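# Place the plastic jar and bolts on the shelf

## Task

Get the plastic jar and the bolts onto the shelf, with no other object ending up there. They must stay on the shelf without the robot supporting them, and everything must be settled and still shortly after you finish. At the end, open the grippers and pull the arms away.

## Robot and tools

Robot: two arms, left_arm and right_arm, each ending in a two-finger gripper. All poses share one scene frame. The origin sits on the table surface midway between the arms, +x points outward over the table, +z points up, and left_arm is on the +y side. The arm names do not match the left or right side of a camera image. Each gripper has its own axes: the fingers point along its +z, and they open and close along its y. The reported end_effector_position is the point between the finger pads, roughly 1 cm behind the fingertips.

Joint limits (rad), base to gripper: waist -2.618 to 3.054, shoulder 0.000 to 3.142, elbow 0.000 to 3.142, wrist pitch -1.571 to 1.571, wrist yaw -1.571 to 1.571, wrist roll -2.094 to 2.094. An elbow never goes fully straight.

The 14-number row is used by both motion tools. It is one flat list covering both arms. The first 7 numbers are for left_arm: dx, dy, dz, rx, ry, rz, opening. The next 7 are the same for right_arm. Include all 14 even when only one arm moves. Every value must lie in [-1, 1].

The first six numbers of each arm are an offset, not a pose. They are expressed in that gripper's own axes. They are measured from the gripper pose shown in the most recent result. Two cases use the gripper's position at the start of the action instead: before any result in the scene has shown the pose, and for the second or later call within one reply. A value of 1.0 means 0.6 m for dx, dy, dz and 180 degrees for rotation. rx, ry, rz together form one rotation vector. Opening is absolute rather than an offset: +1 is fully open (0.094 m) and -1 is closed. A row of zero offsets is not a pause. It pulls the arm back to the pose it is counted from.

execute_actions takes "actions", a list holding at most one item, plus an optional "pictures" boolean.
- An empty list sends nothing and returns the current state with pictures.
- An action looks like {"rows": [...], "steps": n}. rows holds 1 to 15 rows, and steps is 3 to 15; leaving steps out gives 15. Each step lasts 1/30 s and applies one row, and the last row repeats if there are fewer rows than steps. Every row is counted from the same base pose, not from the row before it.
- A wait looks like {"steps": n} with n up to 300. It counts from the last result, so the time you spend replying is included.
- A refused call moves nothing.

move takes "target", one 14-number row as above with offsets from the same base, and an optional "speed". Speed is in m/s, from 0.002 to 0.5, default 0.25; turning is capped at twice that value in rad/s. Each gripper follows a straight path toward its target, turning the shorter way. Both paths finish together and last 0.5 to 10 s; a move that needs longer stops short. The opening is sent when the move starts. Paths do not avoid objects or the other arm. Grippers lag behind, can drift off the path, and can overshoot speed, especially with the arm nearly straight. Faster contact hits harder, and aiming farther past a contact presses harder. The result adds a "move:" line with the ending and any limits that acted.
- Endings: done, off_target (not near its pose), moving, held (a check blocked the final step), or fault. If only one arm is named, the other finished normally.
- limits=paced means the pose sent was clipped.
- limits=held means some steps were blocked; afterwards the arm may jump faster than speed.
The result also gives each gripper's distance from its pose. It has no per-step readings.

wait takes "seconds" (0 to 10) and lets the simulation run without new commands.

zoom_image takes "camera" (cam_head_left or cam_head_right) and "region" [x0, y0, x1, y1] in image pixels from the top-left corner, at most 504 by 504. It returns a closer view of that camera's latest image. Both cameras give 504x504 images. Approximate focal length is 369.3 px for cam_head_left and 373.2 px for cam_head_right, with the principal point near (253, 252).

finished_scene takes "scene", the current scene's number. Replying without any tool call also ends things.

Control behaviour: on every step, the commanded pose is limited to within 70 mm and 16 degrees of the measured pose. Damped inverse kinematics then chases it, and position wins over orientation when both cannot be met. After an action ends, an arm only continues to its last clipped pose. Far targets therefore need several actions, so check the pose in the result and send the remainder.

Each action's result is captured 3 steps before it ends. Those steps run while you compose your next reply, and the simulation keeps going during that time. The "Hand target" line appears only when nothing is pending. Arms tend to settle a centimetre or more low. To hold an arm in place, send the offset back to its desired pose in a reply's first call and zeros in later calls, and raise the aim if it still sags. Printed positions can be off, more so at long reach.

Result lines:
- left_arm: … | right_arm: … gives position (m) and quaternion wxyz for each gripper.
- grip_measured is the finger opening on the command scale. The last Joint positions value for each arm is the opening in metres. Readings may be off by about 1 mm.
- "pose unreachable" names an arm whose command the clearance check altered. HELD flags steps where a row was not fully sent.
- FAULT means the arm stopped. MOTOR HOT appears from 75 °C. At 90 °C that arm halts for 10 s, and at 100 °C it goes limp and falls. Holding loads heats the motors, even while you think.

Gripping: to hold something, command an opening about 0.03 below grip_measured; a smaller gap grips more gently. Finger force is capped around 50-62 N per pad and is weaker on very thin parts.

Avoid dropping or slamming objects, pushing hard, letting the arms collide or press on each other, and knocking anything off the table. Occasional tugs on a held part, or pushes on loose objects, may occur. Before finishing, open the grippers and withdraw so that nothing depends on the robot.

Each tool is called after "Emit:" in YAML: its name, and indented under it one key for each argument.

## Session

Emit:
execute_actions:
  actions: []

Scene clock: 0.00 s of 5100.00 s.
left_arm: end_effector_position=(+0.6888, +0.3772, +0.1809) grip_measured=+1.000 end_effector_quat_wxyz=(+0.379, -0.435, +0.796, -0.182) | right_arm: end_effector_position=(+0.1558, +0.2131, +0.2782) grip_measured=+1.000 end_effector_quat_wxyz=(-0.534, +0.765, +0.045, -0.357)
Joint positions: left_arm=[-0.112  2.328  2.212 -0.587 -0.015 -0.961  0.094] | right_arm=[ 1.165  2.119  1.865 -0.2   -1.159 -1.46   0.094]
Joint velocities: left_arm=[-0.017 -0.022  0.002 -0.037  0.022  0.037  0.   ] | right_arm=[-0.007 -0.012 -0.002  0.037  0.037  0.022  0.   ]
Motor temperatures (°C, as the motors report them): left_arm=[21 22 26 23 24 21] | right_arm=[21 22 25 25 23 24]
Hand target (left_arm): +0.689, +0.378, +0.192; +0.388, -0.432, +0.793, -0.183
Hand target (right_arm): +0.153, +0.210, +0.291; -0.539, +0.761, +0.053, -0.357

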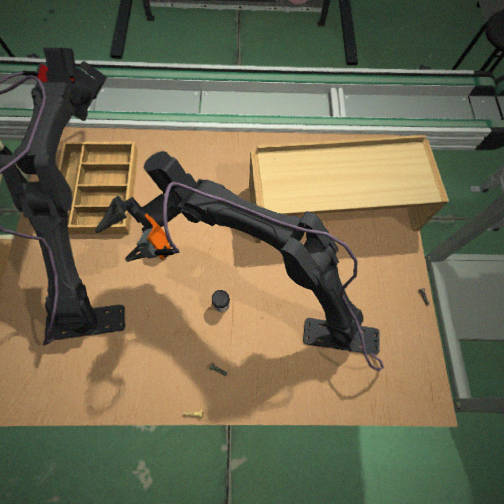

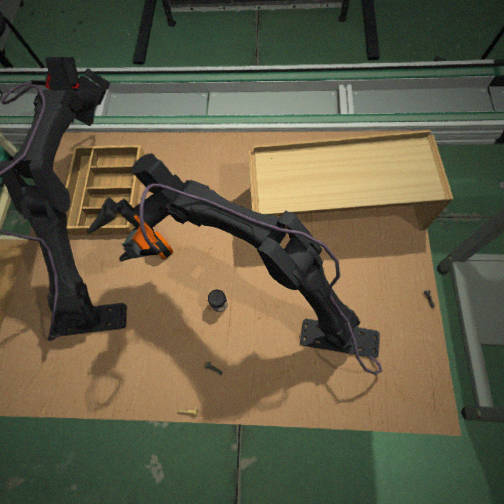

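Emit:
zoom_image:
  camera: "cam_head_left"
  region: [150, 260, 470, 440]

Emit:
zoom_image:
  camera: "cam_head_left"
  region: [0, 120, 260, 300]

Region (150, 260, 470, 440) of cam_head_left's 504x504 image, scaled by 1.575, with more detail than that image has; it fills the top 284 rows of this view, and the rest is white.

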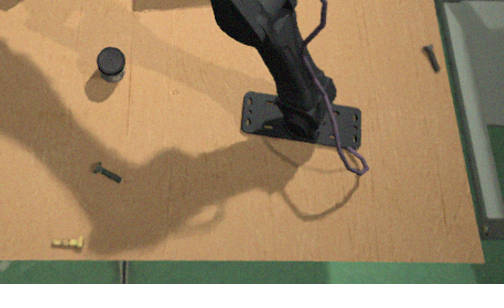

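Region (0, 120, 260, 300) of cam_head_left's 504x504 image, scaled by 1.938, with more detail than that image has; it fills the top 349 rows of this view, and the rest is white.

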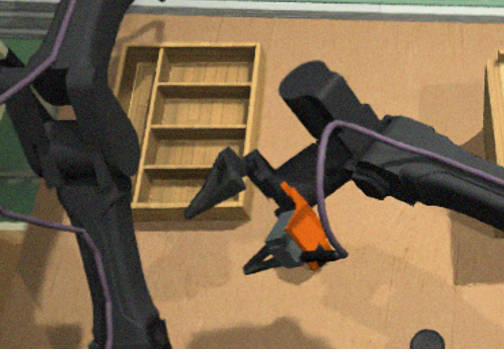

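Emit:
move:
  target: [0,0,-0.4,0,0,0,1,-0.138,0.375,-0.212,-0.369,0.247,0.031,1]

Scene clock: 3.63 s of 5100.00 s.
left_arm: end_effector_position=(+0.5115, +0.3669, +0.3246) grip_measured=+1.000 end_effector_quat_wxyz=(+0.369, -0.439, +0.799, -0.182) | right_arm: end_effector_position=(+0.1009, -0.0082, +0.1433) grip_measured=+1.000 end_effector_quat_wxyz=(-0.004, +1.000, -0.012, -0.005)
Joint positions: left_arm=[-0.122  1.682  1.884 -0.924 -0.016 -0.975  0.094] | right_arm=[ 1.447  1.803  1.627 -1.389 -0.011 -1.812  0.094]
Joint velocities: left_arm=[-0.017  0.007 -0.017  0.037 -0.022 -0.022  0.   ] | right_arm=[ 0.002  0.002  0.017 -0.007  0.022 -0.007  0.   ]
Motor temperatures (°C, as the motors report them): left_arm=[21 24 26 24 24 21] | right_arm=[21 23 25 25 23 24]
Hand target (left_arm): +0.506, +0.364, +0.336; +0.379, -0.435, +0.796, -0.182
Hand target (right_arm): +0.098, -0.015, +0.150; -0.004, +1.000, -0.012, -0.001
Off the commanded pose (left_arm): 0.013 m, 1 deg.
Off the commanded pose (right_arm): 0.014 m, 2 deg.
Kept back: nothing.
move: off_target (left_arm, right_arm)

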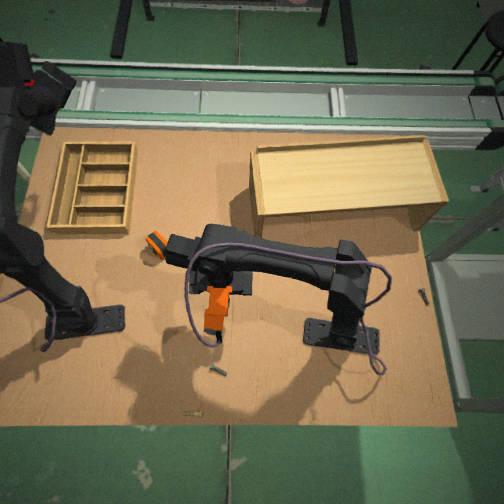

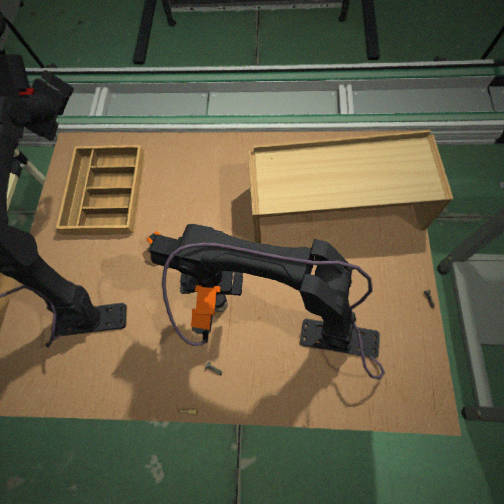

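Emit:
move:
  target: [0,0,0,0,0,0,1,0,0.02,0.08,0,0,0.5,1]

Scene clock: 7.60 s of 5100.00 s.
left_arm: end_effector_position=(+0.5113, +0.3669, +0.3244) grip_measured=+1.000 end_effector_quat_wxyz=(+0.369, -0.439, +0.799, -0.182) | right_arm: end_effector_position=(+0.0978, -0.0208, +0.0895) grip_measured=+1.000 end_effector_quat_wxyz=(+0.014, +0.705, -0.709, +0.002)
Joint positions: left_arm=[-0.122  1.682  1.884 -0.925 -0.016 -0.976  0.094] | right_arm=[ 1.447  1.792  1.4   -1.204 -0.01  -0.261  0.094]
Joint velocities: left_arm=[ 0.007  0.007  0.002 -0.095 -0.095 -0.095  0.   ] | right_arm=[-0.007 -0.007  0.002 -0.022  0.007 -0.007  0.   ]
Motor temperatures (°C, as the motors report them): left_arm=[21 24 26 25 24 21] | right_arm=[21 23 25 25 23 24]
Hand target (left_arm): +0.511, +0.367, +0.325; +0.369, -0.439, +0.799, -0.182
Hand target (right_arm): +0.101, -0.021, +0.095; +0.001, +0.699, -0.715, -0.006
Off the commanded pose (left_arm): 0.000 m, 0 deg.
Off the commanded pose (right_arm): 0.006 m, 2 deg.
Kept back: nothing.
move: done

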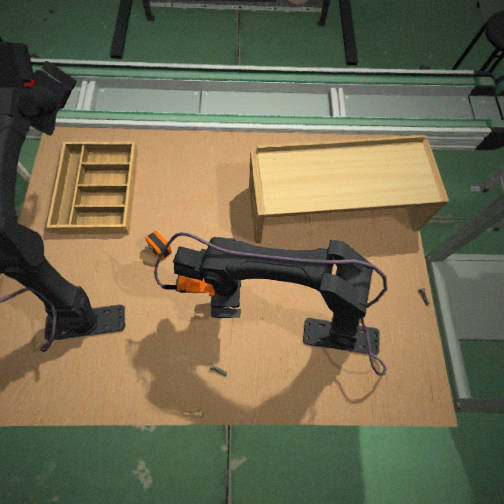

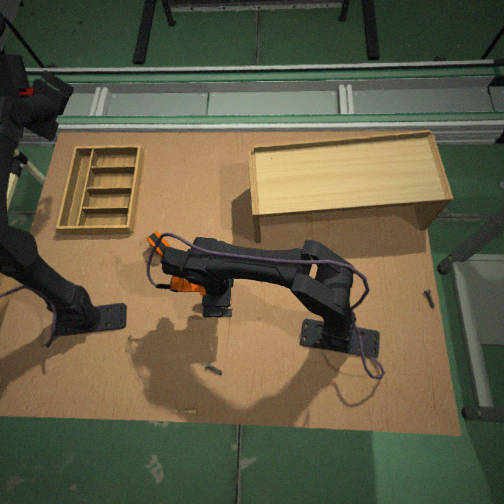

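Emit:
move:
  target: [0,0,0,0,0,0,1,0,0.22,0.1,0,0,0,-1]

Emit:
zoom_image:
  camera: "cam_head_left"
  region: [130, 260, 330, 430]

Emit:
zoom_image:
  camera: "cam_head_right"
  region: [130, 260, 330, 430]

Scene clock: 9.07 s of 5100.00 s.
left_arm: end_effector_position=(+0.5113, +0.3669, +0.3244) grip_measured=+1.000 end_effector_quat_wxyz=(+0.369, -0.439, +0.799, -0.182) | right_arm: end_effector_position=(-0.0366, -0.0251, +0.0322) grip_measured=-0.982 end_effector_quat_wxyz=(+0.019, +0.708, -0.705, +0.005)
Joint positions: left_arm=[-0.122  1.682  1.884 -0.925 -0.016 -0.976  0.094] | right_arm=[ 1.866  1.816  1.193 -0.978 -0.025  0.149  0.001]
Joint velocities: left_arm=[-0.002  0.007 -0.007 -0.022 -0.066 -0.095  0.   ] | right_arm=[ 0.007 -0.002  0.007  0.007 -0.022 -0.051  0.001]
Motor temperatures (°C, as the motors report them): left_arm=[21 24 27 25 24 21] | right_arm=[21 23 25 25 23 24]
Hand target (left_arm): +0.511, +0.367, +0.324; +0.369, -0.439, +0.799, -0.182
Hand target (right_arm): -0.036, -0.025, +0.030; +0.017, +0.705, -0.709, +0.003
Off the commanded pose (left_arm): 0.000 m, 0 deg.
Off the commanded pose (right_arm): 0.004 m, 1 deg.
Kept back: nothing.
move: done

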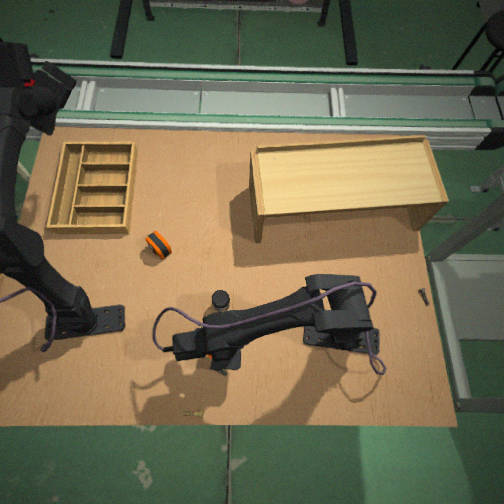

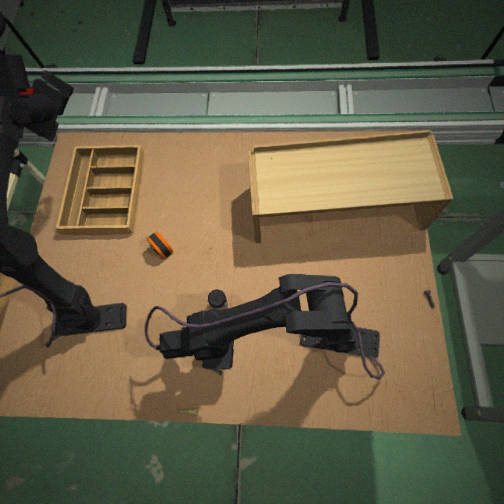

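Region (130, 260, 330, 430) of cam_head_left's 504x504 image, scaled by 2.520, with more detail than that image has; it fills the top 428 rows of this view, and the rest is white.

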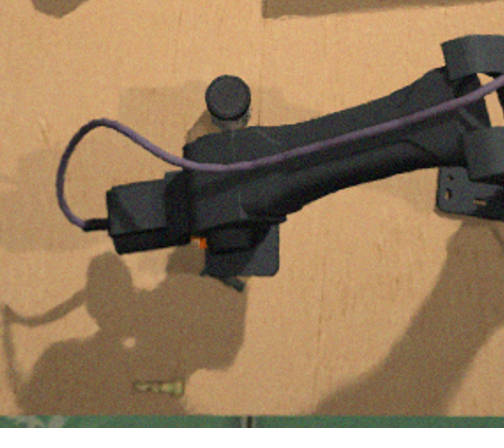

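Region (130, 260, 330, 430) of cam_head_right's 504x504 image, scaled by 2.520, with more detail than that image has; it fills the top 428 rows of this view, and the rest is white.

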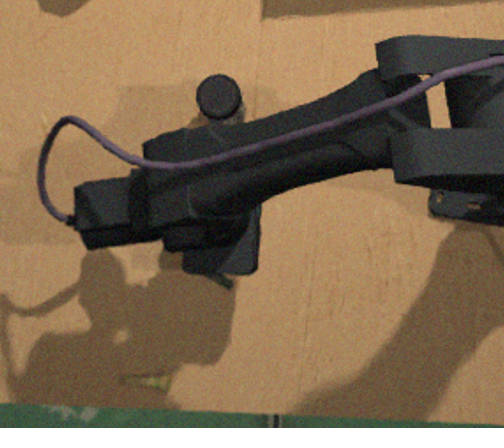

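Emit:
move:
  target: [0,0,0,0,0,0,1,0,0,-0.15,0,0,0,1]

Emit:
move:
  target: [0,0,0,0,0,0,1,-0.02,-0.2,0,0,0,0,1]

Emit:
move:
  target: [0,0,0,0,0,0,1,0,0,0.14,0,0,0,1]
  speed: 0.1

Emit:
move:
  target: [0,0,0,0,0,0,1,0,0,0,0,0,0,-0.3]

Scene clock: 10.40 s of 5100.00 s.
left_arm: end_effector_position=(+0.5113, +0.3669, +0.3244) grip_measured=+1.000 end_effector_quat_wxyz=(+0.369, -0.439, +0.799, -0.182) | right_arm: end_effector_position=(-0.0365, -0.0257, +0.1128) grip_measured=+1.000 end_effector_quat_wxyz=(+0.027, +0.707, -0.706, +0.015)
Joint positions: left_arm=[-0.122  1.682  1.884 -0.925 -0.016 -0.976  0.094] | right_arm=[ 1.866  1.77   1.464 -1.321 -0.025  0.151  0.094]
Joint velocities: left_arm=[-0.007 -0.017  0.007  0.051  0.007 -0.081  0.   ] | right_arm=[ 0.007 -0.002 -0.012 -0.051 -0.051 -0.066  0.   ]
Motor temperatures (°C, as the motors report them): left_arm=[21 24 27 25 24 21] | right_arm=[21 24 25 25 23 24]
Hand target (left_arm): +0.511, +0.367, +0.324; +0.369, -0.439, +0.799, -0.182
Hand target (right_arm): -0.036, -0.021, +0.122; +0.019, +0.709, -0.705, +0.005
Off the commanded pose (left_arm): 0.000 m, 0 deg.
Off the commanded pose (right_arm): 0.010 m, 2 deg.
Kept back: nothing.
move: done

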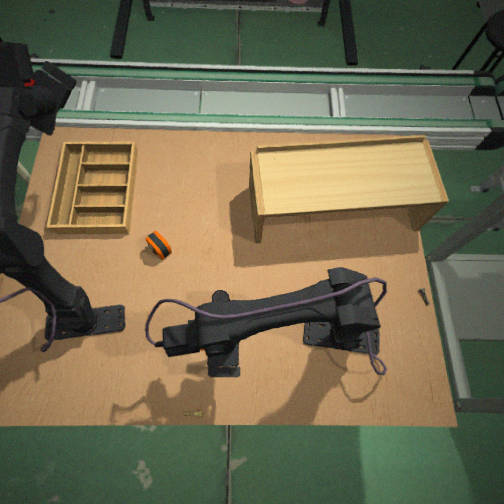

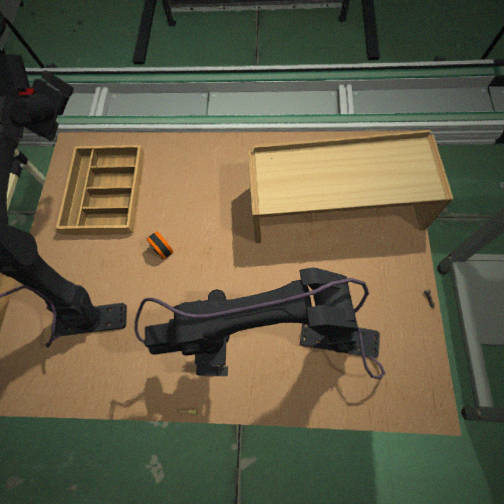

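Scene clock: 11.50 s of 5100.00 s.
left_arm: end_effector_position=(+0.5113, +0.3669, +0.3244) grip_measured=+1.000 end_effector_quat_wxyz=(+0.369, -0.439, +0.799, -0.182) | right_arm: end_effector_position=(+0.0840, -0.0176, +0.1036) grip_measured=+1.000 end_effector_quat_wxyz=(+0.034, +0.703, -0.710, +0.021)
Joint positions: left_arm=[-0.122  1.682  1.884 -0.925 -0.016 -0.976  0.094] | right_arm=[ 1.495  1.837  1.509 -1.323 -0.003 -0.208  0.094]
Joint velocities: left_arm=[-0.007 -0.007 -0.002  0.051 -0.037 -0.066  0.   ] | right_arm=[-0.002 -0.017  0.002 -0.037  0.007 -0.037  0.   ]
Motor temperatures (°C, as the motors report them): left_arm=[21 24 27 25 24 21] | right_arm=[21 24 26 25 23 24]
Hand target (left_arm): +0.511, +0.367, +0.324; +0.369, -0.439, +0.799, -0.182
Hand target (right_arm): +0.085, -0.011, +0.112; +0.023, +0.707, -0.706, +0.015
Off the commanded pose (left_arm): 0.000 m, 0 deg.
Off the commanded pose (right_arm): 0.008 m, 1 deg.
Kept back: nothing.
move: done

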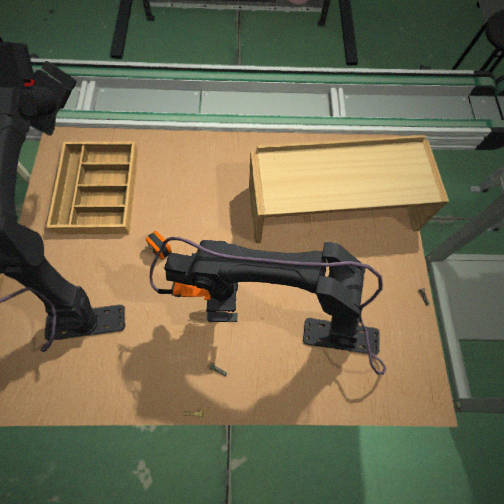

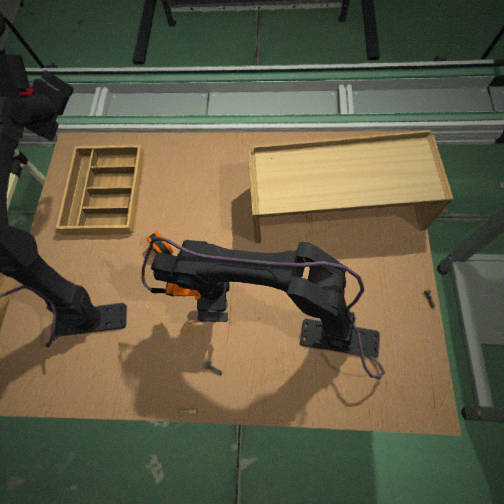

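Scene clock: 12.90 s of 5100.00 s.
left_arm: end_effector_position=(+0.5113, +0.3669, +0.3244) grip_measured=+1.000 end_effector_quat_wxyz=(+0.369, -0.439, +0.799, -0.182) | right_arm: end_effector_position=(+0.0821, -0.0260, +0.0213) grip_measured=+1.000 end_effector_quat_wxyz=(+0.038, +0.703, -0.710, +0.023)
Joint positions: left_arm=[-0.122  1.682  1.884 -0.925 -0.016 -0.976  0.094] | right_arm=[ 1.495  1.889  1.239 -1.008 -0.003 -0.208  0.094]
Joint velocities: left_arm=[ 0.002  0.007 -0.007 -0.007 -0.051 -0.022  0.   ] | right_arm=[ 0.007 -0.002 -0.002 -0.081 -0.022  0.007  0.   ]
Motor temperatures (°C, as the motors report them): left_arm=[21 24 27 26 24 21] | right_arm=[21 24 26 25 23 24]
Hand target (left_arm): +0.511, +0.367, +0.324; +0.369, -0.439, +0.799, -0.182
Hand target (right_arm): +0.083, -0.026, +0.020; +0.034, +0.703, -0.710, +0.021
Off the commanded pose (left_arm): 0.000 m, 0 deg.
Off the commanded pose (right_arm): 0.002 m, 0 deg.
Kept back: nothing.
move: done

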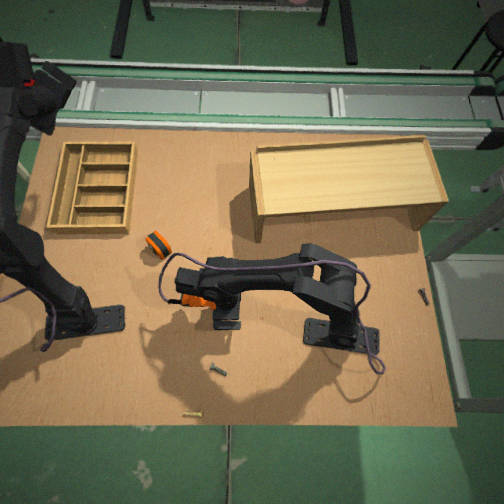

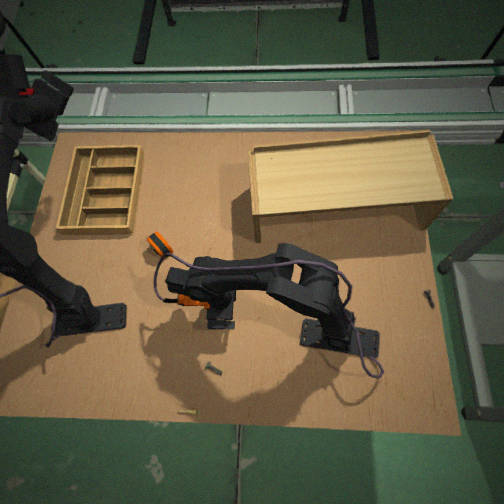

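Scene clock: 13.40 s of 5100.00 s.
left_arm: end_effector_position=(+0.5113, +0.3669, +0.3244) grip_measured=+1.000 end_effector_quat_wxyz=(+0.369, -0.439, +0.799, -0.182) | right_arm: end_effector_position=(+0.0823, -0.0260, +0.0213) grip_measured=-0.126 end_effector_quat_wxyz=(+0.037, +0.703, -0.710, +0.023)
Joint positions: left_arm=[-0.122  1.682  1.884 -0.925 -0.016 -0.976  0.094] | right_arm=[ 1.495  1.889  1.239 -1.008 -0.002 -0.208  0.041]
Joint velocities: left_arm=[-0.002  0.002 -0.007 -0.066  0.037  0.037  0.   ] | right_arm=[ 0.007 -0.002 -0.002 -0.022 -0.051 -0.022 -0.001]
Motor temperatures (°C, as the motors report them): left_arm=[21 24 27 26 24 21] | right_arm=[21 24 26 25 23 24]
Hand target (left_arm): +0.511, +0.367, +0.324; +0.369, -0.439, +0.799, -0.182
Hand target (right_arm): +0.082, -0.026, +0.021; +0.038, +0.703, -0.710, +0.023
Off the commanded pose (left_arm): 0.000 m, 0 deg.
Off the commanded pose (right_arm): 0.000 m, 0 deg.
Kept back: nothing.
move: done

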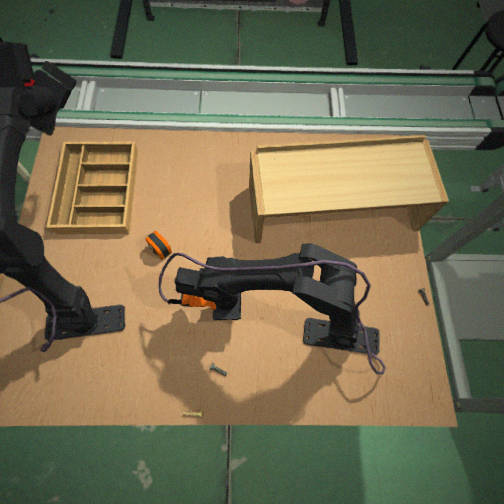

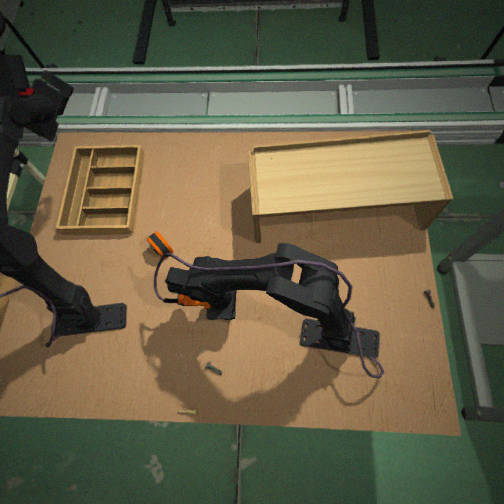

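Emit:
move:
  target: [0,0,0,0,0,0,1,0,0,-0.4,0,-0.028,0,-0.2]

Emit:
move:
  target: [0,0,0,0,0,0,1,0.3,-0.47,0,0,0,0,-0.2]

Scene clock: 15.03 s of 5100.00 s.
left_arm: end_effector_position=(+0.5113, +0.3669, +0.3244) grip_measured=+1.000 end_effector_quat_wxyz=(+0.369, -0.439, +0.799, -0.182) | right_arm: end_effector_position=(+0.0863, -0.0032, +0.2514) grip_measured=-0.126 end_effector_quat_wxyz=(-0.098, +0.699, -0.705, -0.068)
Joint positions: left_arm=[-0.122  1.682  1.884 -0.925 -0.016 -0.976  0.094] | right_arm=[ 1.495  1.686  1.906 -1.552 -0.007 -0.208  0.041]
Joint velocities: left_arm=[ 0.022  0.002 -0.017 -0.007 -0.037  0.022  0.   ] | right_arm=[ 0.012  0.007  0.007 -0.081 -0.022 -0.066 -0.002]
Motor temperatures (°C, as the motors report them): left_arm=[21 24 27 26 24 21] | right_arm=[21 24 26 25 23 24]
Hand target (left_arm): +0.511, +0.367, +0.324; +0.369, -0.439, +0.799, -0.182
Hand target (right_arm): +0.084, -0.001, +0.261; -0.108, +0.699, -0.703, -0.081
Off the commanded pose (left_arm): 0.000 m, 0 deg.
Off the commanded pose (right_arm): 0.009 m, 14 deg.
joint sent to its limit (right arm) — the command would take joint 4 (wrist pitch) past its lower limit, so that joint was sent only as far as its limit.
Kept back: nothing.
move: off_target (right_arm)

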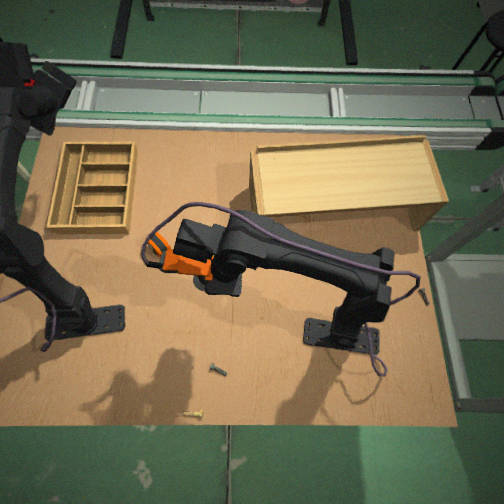

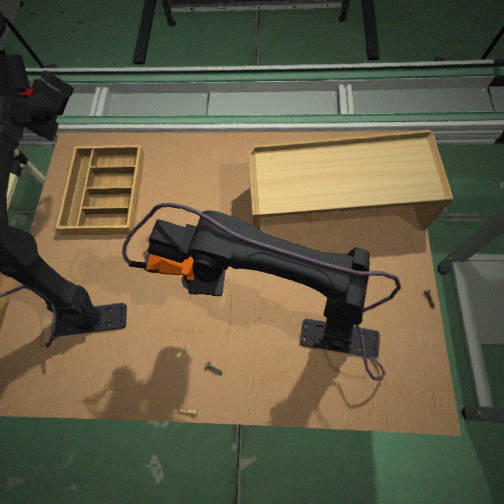

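Scene clock: 17.00 s of 5100.00 s.
left_arm: end_effector_position=(+0.5113, +0.3669, +0.3244) grip_measured=+1.000 end_effector_quat_wxyz=(+0.369, -0.440, +0.798, -0.182) | right_arm: end_effector_position=(+0.3738, -0.1886, +0.2118) grip_measured=-0.126 end_effector_quat_wxyz=(-0.105, +0.692, -0.713, -0.050)
Joint positions: left_arm=[-0.122  1.682  1.884 -0.925 -0.016 -0.977  0.094] | right_arm=[ 0.433  1.929  2.049 -1.548 -0.185 -1.237  0.041]
Joint velocities: left_arm=[ 0.007  0.002  0.002 -0.051  0.037  0.022  0.   ] | right_arm=[-0.002  0.002 -0.007 -0.066 -0.051 -0.037  0.001]
Motor temperatures (°C, as the motors report them): left_arm=[21 24 27 26 24 21] | right_arm=[21 24 26 25 23 24]
Hand target (left_arm): +0.511, +0.367, +0.324; +0.369, -0.440, +0.798, -0.182
Hand target (right_arm): +0.375, -0.182, +0.227; -0.131, +0.696, -0.704, -0.051
Off the commanded pose (left_arm): 0.000 m, 0 deg.
Off the commanded pose (right_arm): 0.013 m, 3 deg.
joint sent to its limit (right arm) — the command would take joint 4 (wrist pitch) past its lower limit, so that joint was sent only as far as its limit.
Kept back: nothing.
move: off_target (right_arm)

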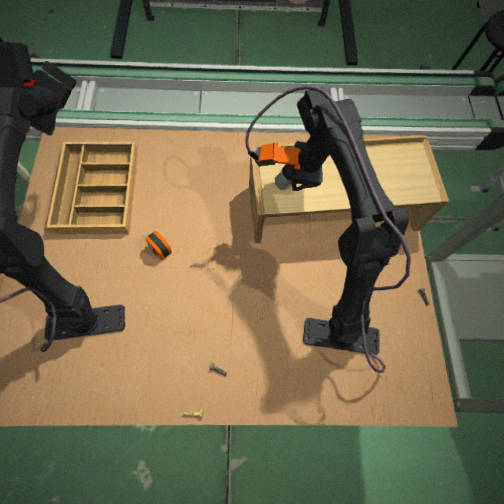

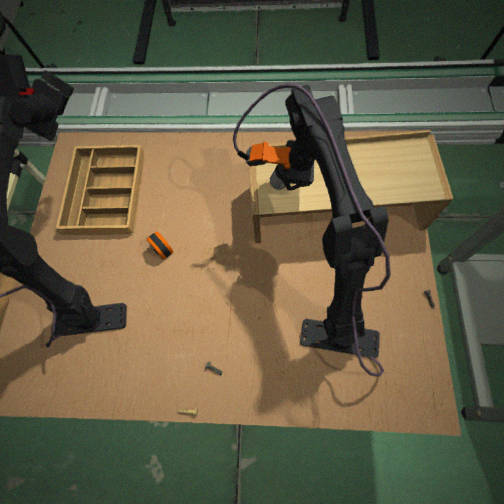

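Emit:
move:
  target: [0,0,0,0,0,0,1,0.02,0,0.07,-0.025,0.09,0,-0.2]
  speed: 0.05

Scene clock: 20.40 s of 5100.00 s.
left_arm: end_effector_position=(+0.5113, +0.3669, +0.3244) grip_measured=+1.000 end_effector_quat_wxyz=(+0.369, -0.440, +0.798, -0.182) | right_arm: end_effector_position=(+0.3756, -0.1879, +0.1984) grip_measured=-0.126 end_effector_quat_wxyz=(-0.050, +0.694, -0.718, +0.031)
Joint positions: left_arm=[-0.122  1.682  1.884 -0.925 -0.016 -0.977  0.094] | right_arm=[ 0.527  1.958  2.049 -1.546  0.019 -1.153  0.041]
Joint velocities: left_arm=[ 0.007 -0.007 -0.002 -0.051 -0.037  0.081  0.   ] | right_arm=[ 0.012  0.002 -0.017 -0.007 -0.007 -0.022 -0.001]
Motor temperatures (°C, as the motors report them): left_arm=[21 24 27 26 24 21] | right_arm=[21 24 26 25 23 24]
Hand target (left_arm): +0.511, +0.367, +0.324; +0.369, -0.440, +0.798, -0.182
Hand target (right_arm): +0.375, -0.192, +0.168; +0.002, +0.696, -0.718, +0.030
Off the commanded pose (left_arm): 0.000 m, 0 deg.
Off the commanded pose (right_arm): 0.030 m, 9 deg.
joint sent to its limit (right arm) — the command would take joint 4 (wrist pitch) past its lower limit, so that joint was sent only as far as its limit.
Kept back: nothing.
move: off_target (right_arm)

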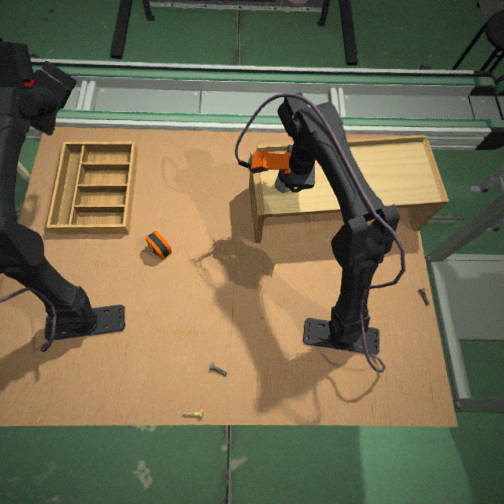

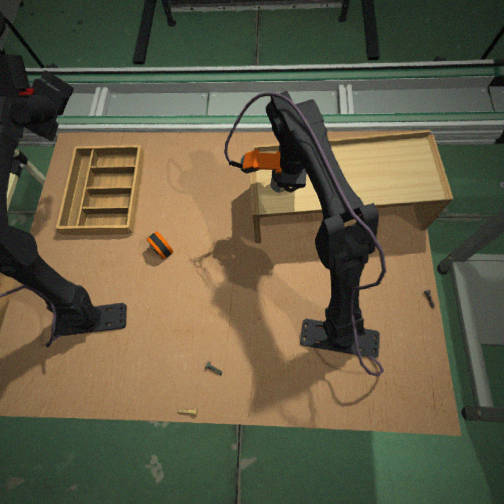

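Contact; shelf ≈0.175. Release, lift, retreat.

Emit:
move:
  target: [0,0,0,0,0,0,1,0,0,0,0,0,0,0.6]

Emit:
move:
  target: [0,0,0,0,0,0,1,0,0,-0.13,0,0,0,0.6]

Emit:
move:
  target: [0,0,0,0,0,0,1,-0.2,0.4,0,0,0,0,0.6]

Scene clock: 21.33 s of 5100.00 s.
left_arm: end_effector_position=(+0.5113, +0.3669, +0.3244) grip_measured=+1.000 end_effector_quat_wxyz=(+0.369, -0.440, +0.798, -0.182) | right_arm: end_effector_position=(+0.3761, -0.1876, +0.1974) grip_measured=+0.597 end_effector_quat_wxyz=(-0.050, +0.694, -0.718, +0.030)
Joint positions: left_arm=[-0.122  1.682  1.884 -0.925 -0.016 -0.977  0.094] | right_arm=[ 0.527  1.961  2.049 -1.545  0.018 -1.152  0.075]
Joint velocities: left_arm=[ 0.012  0.007 -0.007  0.007  0.081 -0.022  0.   ] | right_arm=[-0.007 -0.002 -0.007 -0.051 -0.007  0.007 -0.001]
Motor temperatures (°C, as the motors report them): left_arm=[21 24 27 26 24 21] | right_arm=[21 24 26 25 23 24]
Hand target (left_arm): +0.511, +0.367, +0.324; +0.369, -0.440, +0.798, -0.182
Hand target (right_arm): +0.376, -0.188, +0.198; -0.050, +0.694, -0.718, +0.030
Off the commanded pose (left_arm): 0.000 m, 0 deg.
Off the commanded pose (right_arm): 0.001 m, 0 deg.
Kept back: nothing.
move: done

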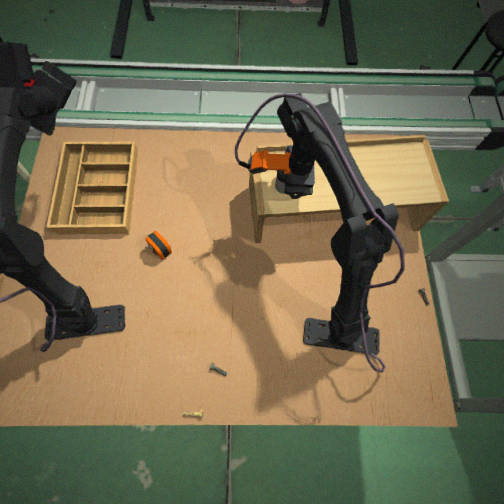

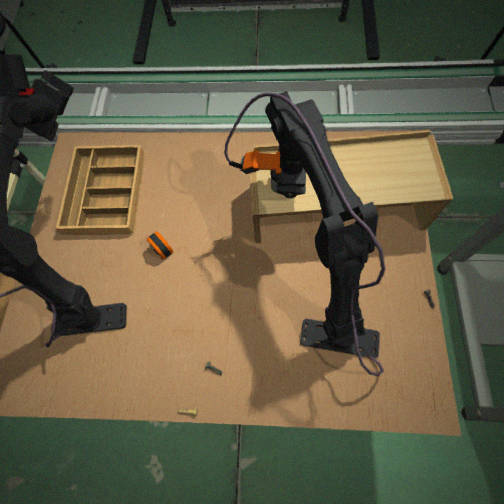

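Scene clock: 22.13 s of 5100.00 s.
left_arm: end_effector_position=(+0.5113, +0.3669, +0.3244) grip_measured=+1.000 end_effector_quat_wxyz=(+0.369, -0.440, +0.798, -0.182) | right_arm: end_effector_position=(+0.3683, -0.1907, +0.2687) grip_measured=+0.597 end_effector_quat_wxyz=(-0.146, +0.685, -0.711, +0.068)
Joint positions: left_arm=[-0.122  1.682  1.884 -0.925 -0.016 -0.977  0.094] | right_arm=[ 0.527  1.815  2.114 -1.547  0.018 -1.152  0.075]
Joint velocities: left_arm=[ 0.002 -0.002 -0.002  0.037  0.125  0.022  0.   ] | right_arm=[-0.012 -0.002  0.007  0.051  0.051  0.007  0.001]
Motor temperatures (°C, as the motors report them): left_arm=[21 24 27 26 24 21] | right_arm=[21 24 26 25 23 24]
Hand target (left_arm): +0.511, +0.367, +0.324; +0.369, -0.440, +0.798, -0.182
Hand target (right_arm): +0.368, -0.188, +0.276; -0.154, +0.687, -0.707, +0.072
Off the commanded pose (left_arm): 0.000 m, 0 deg.
Off the commanded pose (right_arm): 0.006 m, 12 deg.
joint sent to its limit (right arm) — the command would take joint 4 (wrist pitch) past its lower limit, so that joint was sent only as far as its limit.
Kept back: nothing.
move: off_target (right_arm)

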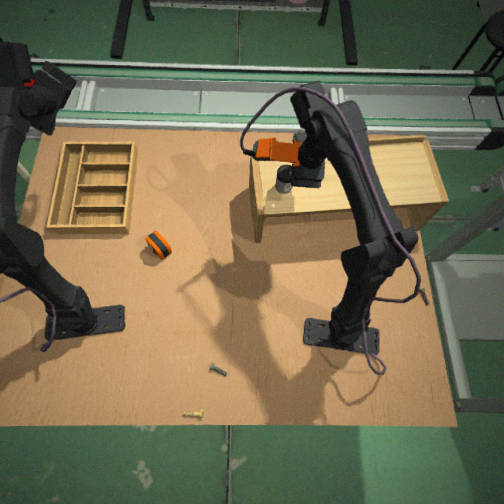

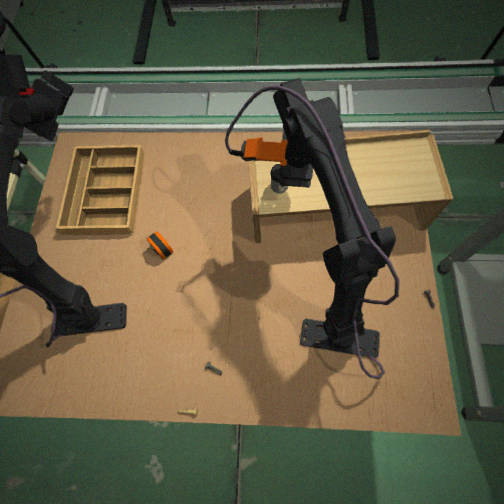

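Scene clock: 23.93 s of 5100.00 s.
left_arm: end_effector_position=(+0.5113, +0.3669, +0.3244) grip_measured=+1.000 end_effector_quat_wxyz=(+0.369, -0.440, +0.798, -0.182) | right_arm: end_effector_position=(+0.1334, -0.0614, +0.2105) grip_measured=+0.597 end_effector_quat_wxyz=(-0.136, +0.688, -0.710, +0.058)
Joint positions: left_arm=[-0.122  1.682  1.884 -0.925 -0.016 -0.977  0.094] | right_arm=[ 1.442  1.514  1.546 -1.424  0.237 -0.259  0.075]
Joint velocities: left_arm=[-0.002  0.007 -0.022  0.022  0.066 -0.007  0.   ] | right_arm=[-0.012 -0.017 -0.002  0.037  0.007  0.022 -0.   ]
Motor temperatures (°C, as the motors report them): left_arm=[21 24 27 27 24 21] | right_arm=[21 24 26 25 23 24]
Hand target (left_arm): +0.511, +0.367, +0.324; +0.369, -0.440, +0.798, -0.182
Hand target (right_arm): +0.135, -0.061, +0.209; -0.138, +0.685, -0.712, +0.064
Off the commanded pose (left_arm): 0.000 m, 0 deg.
Off the commanded pose (right_arm): 0.009 m, 2 deg.
Kept back: nothing.
move: done

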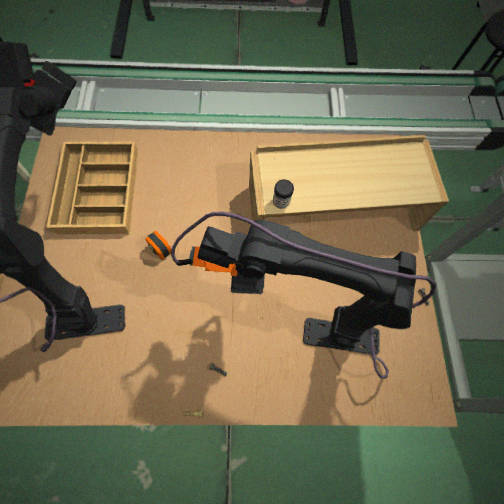

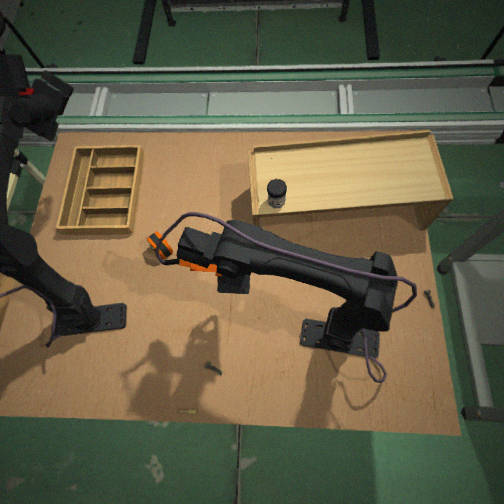

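Emit:
move:
  target: [0,0,0,0,0,0,1,0,0.1,0.18,-0.088,0.034,0,0]

Scene clock: 25.40 s of 5100.00 s.
left_arm: end_effector_position=(+0.5113, +0.3669, +0.3244) grip_measured=+1.000 end_effector_quat_wxyz=(+0.369, -0.440, +0.798, -0.182) | right_arm: end_effector_position=(+0.1052, -0.0519, +0.0894) grip_measured=+0.003 end_effector_quat_wxyz=(+0.003, +0.697, -0.717, +0.007)
Joint positions: left_arm=[-0.122  1.682  1.884 -0.925 -0.016 -0.977  0.094] | right_arm=[ 1.407  1.676  1.263 -1.171  0.01  -0.276  0.047]
Joint velocities: left_arm=[ 0.007 -0.007 -0.012  0.051  0.037  0.007  0.   ] | right_arm=[-0.002 -0.007 -0.012 -0.066  0.051  0.037  0.   ]
Motor temperatures (°C, as the motors report them): left_arm=[21 24 27 27 24 21] | right_arm=[21 24 26 25 23 24]
Hand target (left_arm): +0.511, +0.367, +0.324; +0.369, -0.440, +0.798, -0.182
Hand target (right_arm): +0.106, -0.050, +0.090; -0.001, +0.695, -0.719, -0.002
Off the commanded pose (left_arm): 0.000 m, 0 deg.
Off the commanded pose (right_arm): 0.005 m, 1 deg.
Kept back: nothing.
move: done

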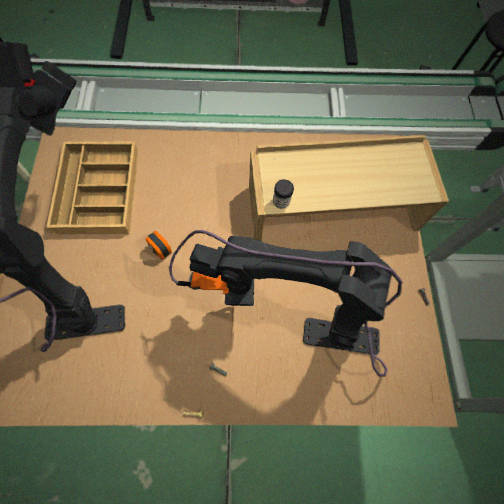

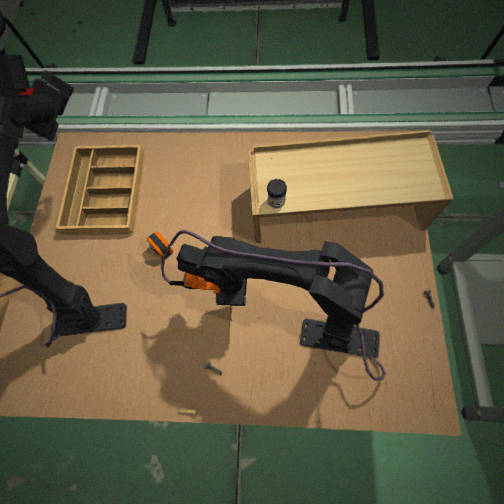

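Emit:
move:
  target: [0,0,0,0,0,0,1,-0.09,0.317,0.083,0,0,0.15,0]

Emit:
zoom_image:
  camera: "cam_head_left"
  region: [130, 300, 330, 430]

Emit:
zoom_image:
  camera: "cam_head_right"
  region: [130, 300, 330, 430]

Scene clock: 27.27 s of 5100.00 s.
left_arm: end_effector_position=(+0.5113, +0.3669, +0.3244) grip_measured=+1.000 end_effector_quat_wxyz=(+0.369, -0.440, +0.798, -0.182) | right_arm: end_effector_position=(-0.0830, -0.0101, +0.0268) grip_measured=+0.003 end_effector_quat_wxyz=(-0.014, -0.513, +0.858, -0.027)
Joint positions: left_arm=[-0.122  1.682  1.884 -0.925 -0.016 -0.977  0.094] | right_arm=[ 2.002  1.94   1.335 -1.026 -0.015  0.783  0.047]
Joint velocities: left_arm=[-0.002 -0.012 -0.002 -0.007  0.007  0.051  0.   ] | right_arm=[-0.007  0.007 -0.007 -0.11   0.007  0.081  0.   ]
Motor temperatures (°C, as the motors report them): left_arm=[21 25 27 27 24 21] | right_arm=[21 24 26 25 23 24]
Hand target (left_arm): +0.511, +0.367, +0.324; +0.369, -0.440, +0.798, -0.182
Hand target (right_arm): -0.086, +0.001, +0.034; -0.006, -0.510, +0.860, -0.010
Off the commanded pose (left_arm): 0.000 m, 0 deg.
Off the commanded pose (right_arm): 0.020 m, 3 deg.
Kept back: nothing.
move: off_target (right_arm)

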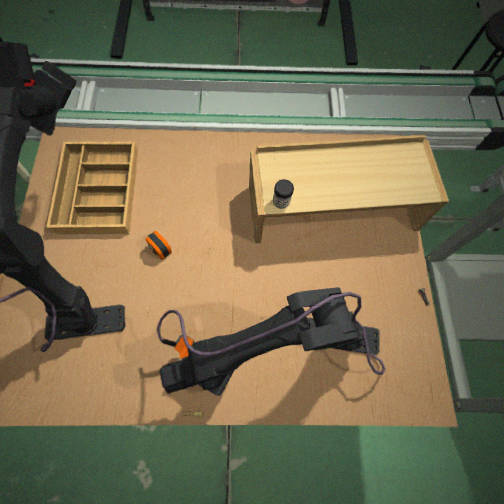

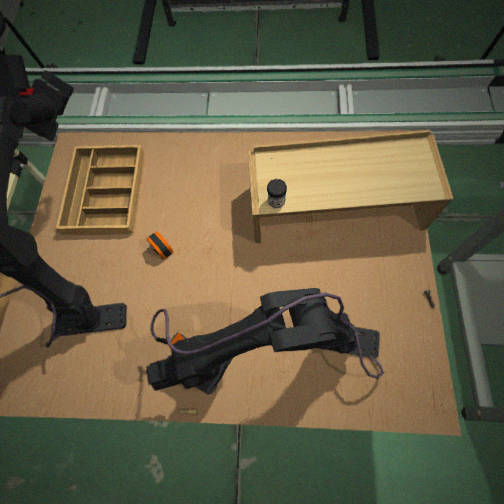

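Region (130, 300, 330, 430) of cam_head_left's 504x504 image, scaled by 2.520, with more detail than that image has; it fills the top 328 rows of this view, and the rest is white.

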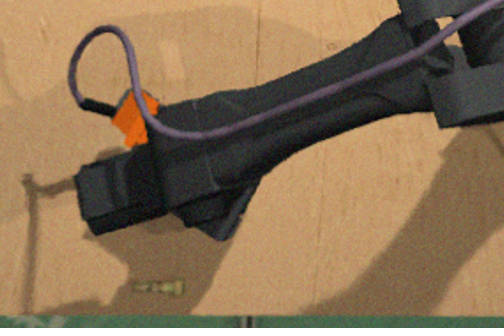

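Region (130, 300, 330, 430) of cam_head_right's 504x504 image, scaled by 2.520, with more detail than that image has; it fills the top 328 rows of this view, and the rest is white.

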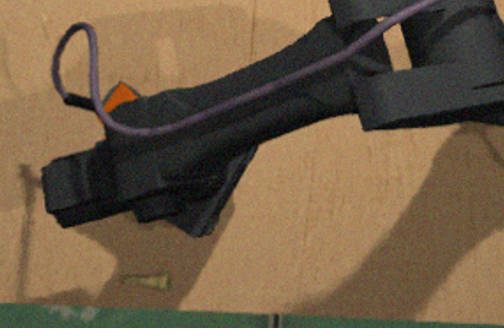

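Blind; try. Shift +y 1 cm and descend.

Emit:
move:
  target: [0,0,0,0,0,0,1,-0.017,0.008,0.024,0,0,0,0.3]
  speed: 0.05

Emit:
move:
  target: [0,0,0,0,0,0,1,0,0,0,0,0,0,-1]

Scene clock: 28.20 s of 5100.00 s.
left_arm: end_effector_position=(+0.5113, +0.3669, +0.3244) grip_measured=+1.000 end_effector_quat_wxyz=(+0.369, -0.440, +0.798, -0.182) | right_arm: end_effector_position=(-0.0829, -0.0096, +0.0111) grip_measured=+0.297 end_effector_quat_wxyz=(-0.018, -0.514, +0.857, -0.040)
Joint positions: left_arm=[-0.122  1.682  1.884 -0.925 -0.016 -0.977  0.094] | right_arm=[ 2.001  1.989  1.335 -1.004 -0.015  0.779  0.061]
Joint velocities: left_arm=[ 0.002 -0.017  0.007  0.007  0.007 -0.051  0.   ] | right_arm=[ 0.002 -0.007  0.002 -0.007 -0.022 -0.066  0.001]
Motor temperatures (°C, as the motors report them): left_arm=[21 25 27 27 24 21] | right_arm=[21 24 26 25 23 24]
Hand target (left_arm): +0.511, +0.367, +0.324; +0.369, -0.440, +0.798, -0.182
Hand target (right_arm): -0.082, +0.000, +0.012; -0.014, -0.512, +0.858, -0.027
Off the commanded pose (left_arm): 0.000 m, 0 deg.
Off the commanded pose (right_arm): 0.010 m, 2 deg.
Kept back: nothing.
move: done

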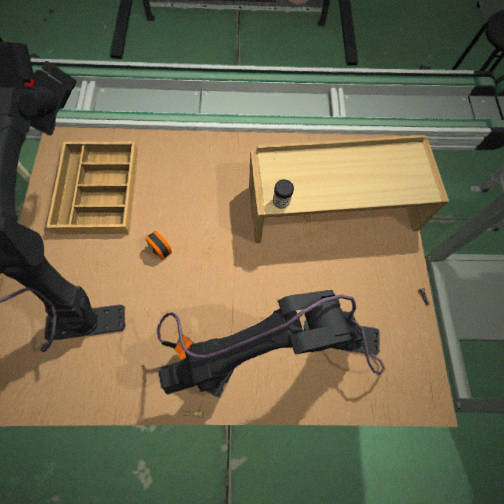

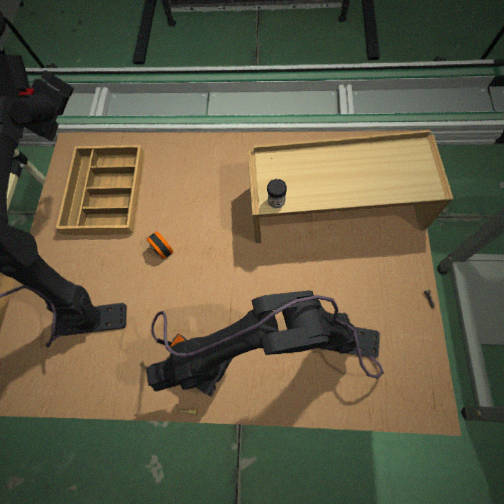

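Scene clock: 28.70 s of 5100.00 s.
left_arm: end_effector_position=(+0.5113, +0.3669, +0.3244) grip_measured=+1.000 end_effector_quat_wxyz=(+0.369, -0.440, +0.798, -0.182) | right_arm: end_effector_position=(-0.0829, -0.0097, +0.0108) grip_measured=-0.865 end_effector_quat_wxyz=(-0.018, -0.514, +0.857, -0.041)
Joint positions: left_arm=[-0.122  1.682  1.884 -0.925 -0.016 -0.977  0.094] | right_arm=[ 2.001  1.99   1.335 -1.004 -0.015  0.779  0.006]
Joint velocities: left_arm=[ 0.007 -0.012  0.002 -0.037  0.11   0.022  0.   ] | right_arm=[ 0.007  0.002 -0.017 -0.007 -0.007 -0.007  0.   ]
Motor temperatures (°C, as the motors report them): left_arm=[21 25 27 27 24 21] | right_arm=[21 24 26 25 23 24]
Hand target (left_arm): +0.511, +0.367, +0.324; +0.369, -0.440, +0.798, -0.182
Hand target (right_arm): -0.083, -0.010, +0.011; -0.018, -0.514, +0.857, -0.040
Off the commanded pose (left_arm): 0.000 m, 0 deg.
Off the commanded pose (right_arm): 0.000 m, 0 deg.
Kept back: nothing.
move: done

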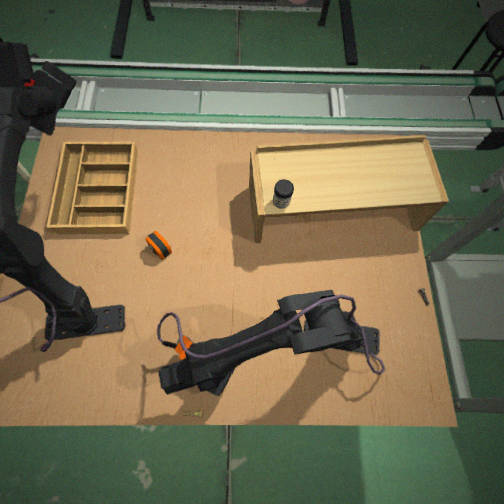

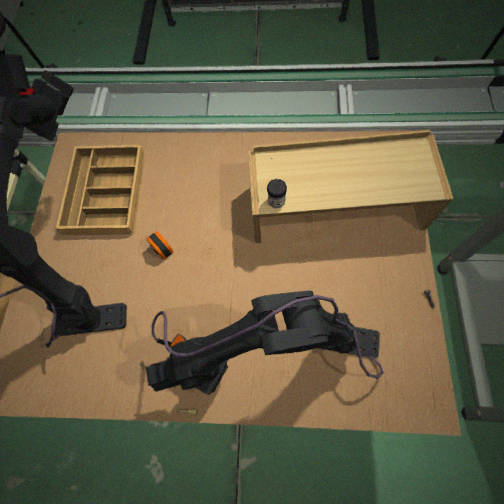

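Emit:
move:
  target: [0,0,0,0,0,0,1,0.02,-0.45,-0.4,0,0,0,-1]

Scene clock: 31.13 s of 5100.00 s.
left_arm: end_effector_position=(+0.5113, +0.3669, +0.3244) grip_measured=+1.000 end_effector_quat_wxyz=(+0.369, -0.440, +0.798, -0.182) | right_arm: end_effector_position=(+0.1455, -0.1167, +0.2610) grip_measured=-0.865 end_effector_quat_wxyz=(+0.136, -0.513, +0.846, +0.054)
Joint positions: left_arm=[-0.122  1.682  1.884 -0.925 -0.016 -0.977  0.094] | right_arm=[ 1.193  1.337  1.608 -1.551  0.038 -0.043  0.006]
Joint velocities: left_arm=[-0.002 -0.002 -0.002  0.007  0.037  0.007  0.   ] | right_arm=[ 0.012 -0.017  0.012 -0.007 -0.007 -0.037  0.   ]
Motor temperatures (°C, as the motors report them): left_arm=[21 25 27 27 24 21] | right_arm=[21 24 26 25 23 24]
Hand target (left_arm): +0.511, +0.367, +0.324; +0.369, -0.440, +0.798, -0.182
Hand target (right_arm): +0.149, -0.118, +0.271; +0.154, -0.512, +0.843, +0.055
Off the commanded pose (left_arm): 0.000 m, 0 deg.
Off the commanded pose (right_arm): 0.010 m, 21 deg; orientation clipped at the last step of the last action.
joint sent to its limit (right arm) — the command would take joint 4 (wrist pitch) past its lower limit, so that joint was sent only as far as its limit.
Kept back: nothing.
move: off_target (right_arm); limits=paced

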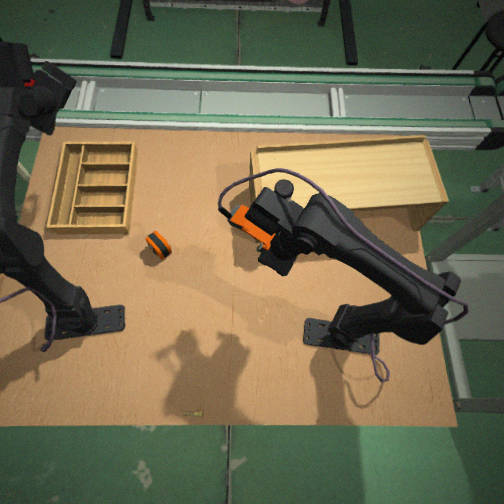

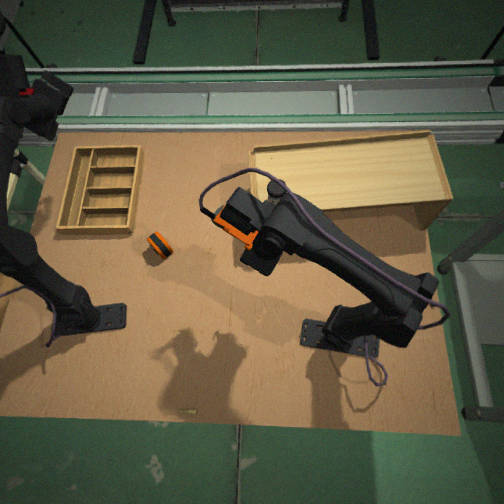

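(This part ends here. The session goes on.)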